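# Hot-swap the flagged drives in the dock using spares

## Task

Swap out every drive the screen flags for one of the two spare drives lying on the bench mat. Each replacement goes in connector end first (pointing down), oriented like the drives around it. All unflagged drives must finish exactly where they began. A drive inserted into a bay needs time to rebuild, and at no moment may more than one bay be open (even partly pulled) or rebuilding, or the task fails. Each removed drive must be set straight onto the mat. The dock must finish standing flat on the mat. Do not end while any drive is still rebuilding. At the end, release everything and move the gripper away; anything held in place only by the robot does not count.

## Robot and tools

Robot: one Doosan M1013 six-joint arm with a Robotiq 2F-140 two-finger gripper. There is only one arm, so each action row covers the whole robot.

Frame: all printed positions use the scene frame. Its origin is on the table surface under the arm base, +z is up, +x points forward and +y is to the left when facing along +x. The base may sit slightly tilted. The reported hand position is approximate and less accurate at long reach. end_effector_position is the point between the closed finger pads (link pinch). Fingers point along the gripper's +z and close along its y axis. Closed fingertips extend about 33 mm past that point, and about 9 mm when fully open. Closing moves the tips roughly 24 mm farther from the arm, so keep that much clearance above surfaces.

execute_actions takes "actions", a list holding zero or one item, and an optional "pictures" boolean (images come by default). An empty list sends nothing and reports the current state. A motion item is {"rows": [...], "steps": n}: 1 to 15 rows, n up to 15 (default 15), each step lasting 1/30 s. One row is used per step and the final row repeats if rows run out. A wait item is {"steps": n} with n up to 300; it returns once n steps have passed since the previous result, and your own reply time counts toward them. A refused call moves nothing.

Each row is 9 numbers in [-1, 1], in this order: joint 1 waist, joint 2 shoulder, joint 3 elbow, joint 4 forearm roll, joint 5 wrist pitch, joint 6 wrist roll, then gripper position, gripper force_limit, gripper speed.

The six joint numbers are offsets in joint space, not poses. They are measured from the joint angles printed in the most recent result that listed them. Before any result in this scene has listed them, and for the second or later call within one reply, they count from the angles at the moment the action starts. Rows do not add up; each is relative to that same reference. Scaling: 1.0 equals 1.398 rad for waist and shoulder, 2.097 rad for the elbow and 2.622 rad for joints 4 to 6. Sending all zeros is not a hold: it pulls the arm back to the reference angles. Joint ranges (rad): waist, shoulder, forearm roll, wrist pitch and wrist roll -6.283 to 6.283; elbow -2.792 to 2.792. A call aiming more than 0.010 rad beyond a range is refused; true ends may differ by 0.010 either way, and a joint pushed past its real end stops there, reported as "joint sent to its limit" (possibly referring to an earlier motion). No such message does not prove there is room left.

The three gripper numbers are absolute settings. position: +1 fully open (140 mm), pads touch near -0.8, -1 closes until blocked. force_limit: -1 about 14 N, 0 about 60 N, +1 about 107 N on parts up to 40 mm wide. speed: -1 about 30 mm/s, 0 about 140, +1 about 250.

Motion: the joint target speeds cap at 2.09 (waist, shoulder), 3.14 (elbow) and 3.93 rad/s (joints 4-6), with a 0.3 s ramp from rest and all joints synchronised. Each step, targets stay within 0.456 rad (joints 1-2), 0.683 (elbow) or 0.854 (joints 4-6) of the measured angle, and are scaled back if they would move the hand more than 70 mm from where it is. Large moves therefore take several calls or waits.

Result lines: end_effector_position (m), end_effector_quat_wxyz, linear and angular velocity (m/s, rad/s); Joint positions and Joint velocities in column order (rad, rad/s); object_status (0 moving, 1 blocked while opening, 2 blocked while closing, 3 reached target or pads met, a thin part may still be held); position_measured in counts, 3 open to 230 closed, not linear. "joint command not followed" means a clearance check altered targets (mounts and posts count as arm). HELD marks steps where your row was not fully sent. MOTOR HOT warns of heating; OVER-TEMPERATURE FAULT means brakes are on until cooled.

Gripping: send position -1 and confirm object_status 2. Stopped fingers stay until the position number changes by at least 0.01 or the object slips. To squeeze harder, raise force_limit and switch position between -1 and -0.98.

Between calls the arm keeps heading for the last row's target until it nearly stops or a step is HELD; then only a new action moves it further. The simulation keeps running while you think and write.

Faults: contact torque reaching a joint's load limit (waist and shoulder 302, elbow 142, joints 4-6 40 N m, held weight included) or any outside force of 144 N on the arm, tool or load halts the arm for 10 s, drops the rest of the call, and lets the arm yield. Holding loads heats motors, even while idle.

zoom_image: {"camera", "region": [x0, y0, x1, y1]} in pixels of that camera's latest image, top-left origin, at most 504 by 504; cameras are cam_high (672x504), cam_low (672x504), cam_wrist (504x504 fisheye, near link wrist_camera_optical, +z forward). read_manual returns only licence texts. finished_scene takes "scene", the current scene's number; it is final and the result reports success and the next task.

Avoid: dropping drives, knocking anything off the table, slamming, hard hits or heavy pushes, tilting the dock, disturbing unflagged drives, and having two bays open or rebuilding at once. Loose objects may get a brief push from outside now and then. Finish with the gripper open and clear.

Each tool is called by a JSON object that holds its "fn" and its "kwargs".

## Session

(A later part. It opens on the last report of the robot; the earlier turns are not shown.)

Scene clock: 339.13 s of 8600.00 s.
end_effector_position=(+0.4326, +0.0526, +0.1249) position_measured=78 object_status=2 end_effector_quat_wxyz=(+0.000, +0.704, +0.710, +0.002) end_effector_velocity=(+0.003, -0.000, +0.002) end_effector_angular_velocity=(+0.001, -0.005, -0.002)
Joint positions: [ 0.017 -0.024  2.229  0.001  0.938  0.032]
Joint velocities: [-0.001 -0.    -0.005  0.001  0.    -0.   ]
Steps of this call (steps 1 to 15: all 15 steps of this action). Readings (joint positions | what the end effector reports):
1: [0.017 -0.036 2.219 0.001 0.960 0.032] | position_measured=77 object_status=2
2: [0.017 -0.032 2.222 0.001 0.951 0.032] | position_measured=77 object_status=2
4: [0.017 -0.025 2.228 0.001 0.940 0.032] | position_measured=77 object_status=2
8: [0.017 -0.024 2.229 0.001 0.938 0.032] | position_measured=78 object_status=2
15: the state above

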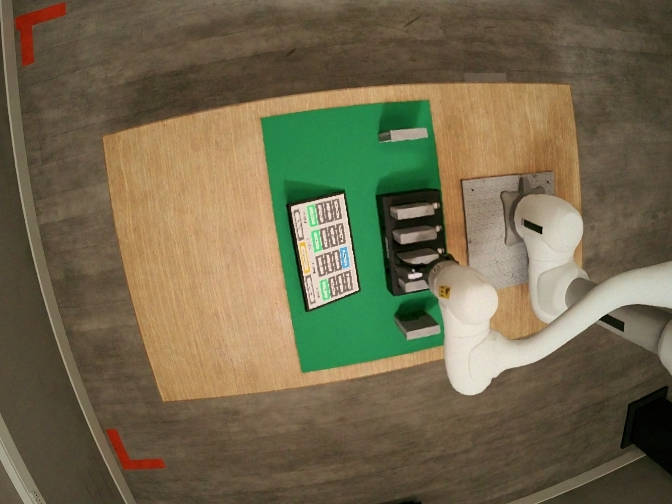

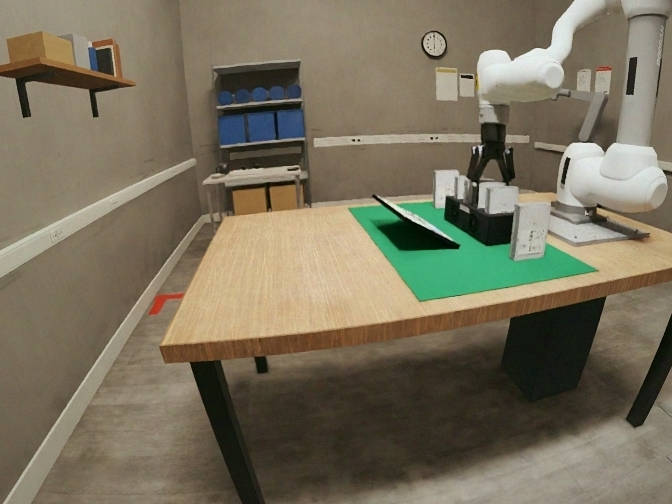

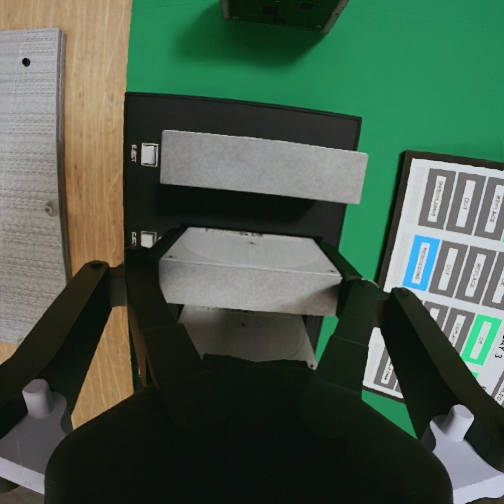

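{"fn": "execute_actions", "kwargs": {"actions": [{"rows":[[0,0,0,0,0,0,1,0.6,0]],"steps":12}], "pictures": false}}

{"fn": "execute_actions", "kwargs": {"actions": [{"rows":[[0,-0.1,-0.099,0,0.132,0,1,0.6,0]],"steps":15}], "pictures": false}}

{"fn": "execute_actions", "kwargs": {"actions": [{"steps":300}], "pictures": false}}

{"fn": "execute_actions", "kwargs": {"actions": [{"steps":300}], "pictures": false}}

{"fn": "execute_actions", "kwargs": {"actions": [{"steps":300}], "pictures": false}}

{"fn": "execute_actions", "kwargs": {"actions": [{"steps":300}], "pictures": false}}

{"fn": "execute_actions", "kwargs": {"actions": [{"steps":300}]}}

Scene clock: 344.80 s of 8600.00 s.
end_effector_position=(+0.4326, +0.0526, +0.1250) position_measured=3 object_status=0 end_effector_quat_wxyz=(+0.000, +0.704, +0.710, +0.002) end_effector_velocity=(-0.002, -0.001, -0.001) end_effector_angular_velocity=(-0.000, +0.003, -0.001)
Joint positions: [ 0.017 -0.024  2.229  0.001  0.938  0.032]
Joint velocities: [-0.001  0.001  0.003  0.    -0.    -0.001]
Steps of this call (steps 1 to 15: the robot went on to your last target; steps 16 to 158: nothing new was sent; steps 159 to 170: all 12 steps of this action). Readings (joint positions | what the end effector reports):
159: [0.017 -0.024 2.229 0.001 0.938 0.032] | position_measured=78 object_status=0
160: [0.017 -0.024 2.229 0.001 0.938 0.032] | position_measured=78 object_status=0
162: [0.017 -0.024 2.229 0.001 0.938 0.032] | position_measured=57 object_status=0
166: [0.017 -0.024 2.229 0.001 0.938 0.032] | position_measured=27 object_status=0
170: the state above

Scene clock: 345.30 s of 8600.00 s.
end_effector_position=(+0.4319, +0.0522, +0.2896) position_measured=3 object_status=3 end_effector_quat_wxyz=(+0.000, +0.704, +0.711, +0.003) end_effector_velocity=(-0.001, +0.000, +0.004) end_effector_angular_velocity=(-0.000, +0.002, +0.002)
Joint positions: [ 0.017 -0.164  2.022  0.001  1.284  0.032]
Joint velocities: [ 0.001 -0.003 -0.005 -0.     0.009 -0.001]
Steps of this call (steps 1 to 15: all 15 steps of this action). Readings (joint positions | what the end effector reports):
1: [0.017 -0.025 2.228 0.001 0.939 0.032] | position_measured=3 object_status=0
2: [0.017 -0.029 2.222 0.001 0.951 0.032] | position_measured=3 object_status=0
4: [0.017 -0.056 2.182 0.001 1.017 0.032] | position_measured=3 object_status=0
8: [0.017 -0.119 2.089 0.001 1.172 0.032] | position_measured=3 object_status=3
15: the state above

Scene clock: 355.30 s of 8600.00 s.
end_effector_position=(+0.4319, +0.0523, +0.2900) position_measured=3 object_status=3 end_effector_quat_wxyz=(+0.001, +0.704, +0.711, +0.003) end_effector_velocity=(-0.001, -0.000, -0.001) end_effector_angular_velocity=(-0.000, +0.002, +0.000)
Joint positions: [ 0.017 -0.164  2.021  0.001  1.284  0.032]
Joint velocities: [-0.001 -0.     0.001 -0.     0.    -0.   ]
Steps of this call (steps 1 to 15: the robot went on to your last target; steps 16 to 300: nothing new was sent). Readings (joint positions | what the end effector reports):
1: [0.017 -0.164 2.022 0.001 1.284 0.032] | position_measured=3 object_status=3
2: [0.017 -0.164 2.022 0.001 1.284 0.032] | position_measured=3 object_status=3
4: [0.017 -0.164 2.021 0.001 1.284 0.032] | position_measured=3 object_status=3
8: [0.017 -0.164 2.021 0.001 1.284 0.032] | position_measured=3 object_status=3
300: the state above
The arm was judged still, so your last target was given up. Only a new action makes it travel on or press farther. Fingers that are still opening or closing keep moving.

Scene clock: 365.30 s of 8600.00 s.
end_effector_position=(+0.4319, +0.0523, +0.2900) position_measured=3 object_status=3 end_effector_quat_wxyz=(+0.001, +0.704, +0.711, +0.003) end_effector_velocity=(-0.000, +0.000, +0.000) end_effector_angular_velocity=(+0.000, -0.000, -0.001)
Joint positions: [ 0.017 -0.164  2.021  0.001  1.284  0.032]
Joint velocities: [ 0.    -0.     0.     0.    -0.     0.001]
Steps of this call (steps 1 to 300: nothing new was sent). Readings (joint positions | what the end effector reports):
1: [0.017 -0.164 2.021 0.001 1.284 0.032] | position_measured=3 object_status=3
2: [0.017 -0.164 2.021 0.001 1.284 0.032] | position_measured=3 object_status=3
4: [0.017 -0.164 2.021 0.001 1.284 0.032] | position_measured=3 object_status=3
8: [0.017 -0.164 2.021 0.001 1.284 0.032] | position_measured=3 object_status=3
300: the state above

Scene clock: 375.30 s of 8600.00 s.
end_effector_position=(+0.4319, +0.0523, +0.2900) position_measured=3 object_status=3 end_effector_quat_wxyz=(+0.001, +0.704, +0.711, +0.003) end_effector_velocity=(+0.000, +0.000, +0.000) end_effector_angular_velocity=(+0.001, +0.000, -0.000)
Joint positions: [ 0.017 -0.164  2.021  0.001  1.284  0.032]
Joint velocities: [-0.001  0.    -0.     0.001  0.    -0.001]
Steps of this call (steps 1 to 300: nothing new was sent). Readings (joint positions | what the end effector reports):
1: [0.017 -0.164 2.021 0.001 1.284 0.032] | position_measured=3 object_status=3
2: [0.017 -0.164 2.021 0.001 1.284 0.032] | position_measured=3 object_status=3
4: [0.017 -0.164 2.021 0.001 1.284 0.032] | position_measured=3 object_status=3
8: [0.017 -0.164 2.021 0.001 1.284 0.032] | position_measured=3 object_status=3
300: the state above

Scene clock: 385.30 s of 8600.00 s.
end_effector_position=(+0.4319, +0.0523, +0.2900) position_measured=3 object_status=3 end_effector_quat_wxyz=(+0.001, +0.704, +0.711, +0.003) end_effector_velocity=(-0.000, +0.001, -0.000) end_effector_angular_velocity=(+0.000, +0.000, -0.000)
Joint positions: [ 0.017 -0.164  2.021  0.001  1.284  0.032]
Joint velocities: [ 0.001  0.     0.     0.    -0.     0.001]
Steps of this call (steps 1 to 300: nothing new was sent). Readings (joint positions | what the end effector reports):
1: [0.017 -0.164 2.021 0.001 1.284 0.032] | position_measured=3 object_status=3
2: [0.017 -0.164 2.021 0.001 1.284 0.032] | position_measured=3 object_status=3
4: [0.017 -0.164 2.021 0.001 1.284 0.032] | position_measured=3 object_status=3
8: [0.017 -0.164 2.021 0.001 1.284 0.032] | position_measured=3 object_status=3
300: the state above

Scene clock: 395.30 s of 8600.00 s.
end_effector_position=(+0.4319, +0.0523, +0.2900) position_measured=3 object_status=3 end_effector_quat_wxyz=(+0.001, +0.704, +0.711, +0.003) end_effector_velocity=(+0.000, +0.001, +0.000) end_effector_angular_velocity=(+0.001, -0.001, +0.001)
Joint positions: [ 0.017 -0.164  2.021  0.001  1.284  0.032]
Joint velocities: [ 0.001  0.    -0.001  0.001  0.    -0.   ]
Steps of this call (steps 1 to 300: nothing new was sent). Readings (joint positions | what the end effector reports):
1: [0.017 -0.164 2.021 0.001 1.284 0.032] | position_measured=3 object_status=3
2: [0.017 -0.164 2.021 0.001 1.284 0.032] | position_measured=3 object_status=3
4: [0.017 -0.164 2.021 0.001 1.284 0.032] | position_measured=3 object_status=3
8: [0.017 -0.164 2.021 0.001 1.284 0.032] | position_measured=3 object_status=3
300: the state above

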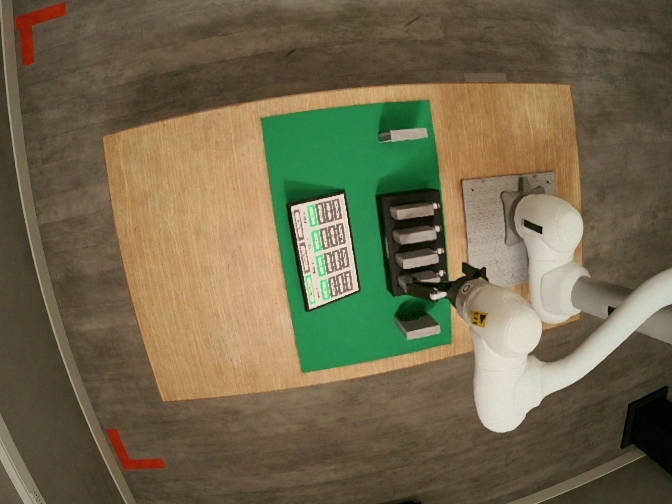

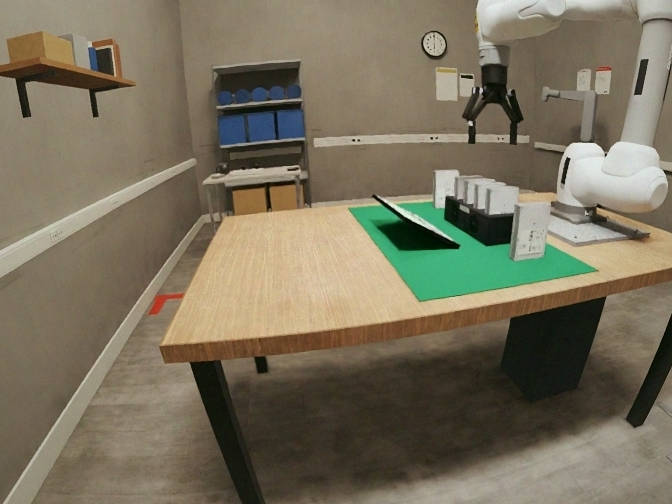

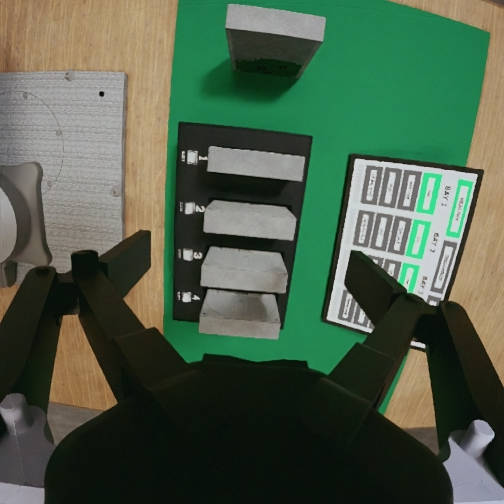

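{"fn": "finished_scene", "kwargs": {"scene": 2}}

The scene is finished: the task was done.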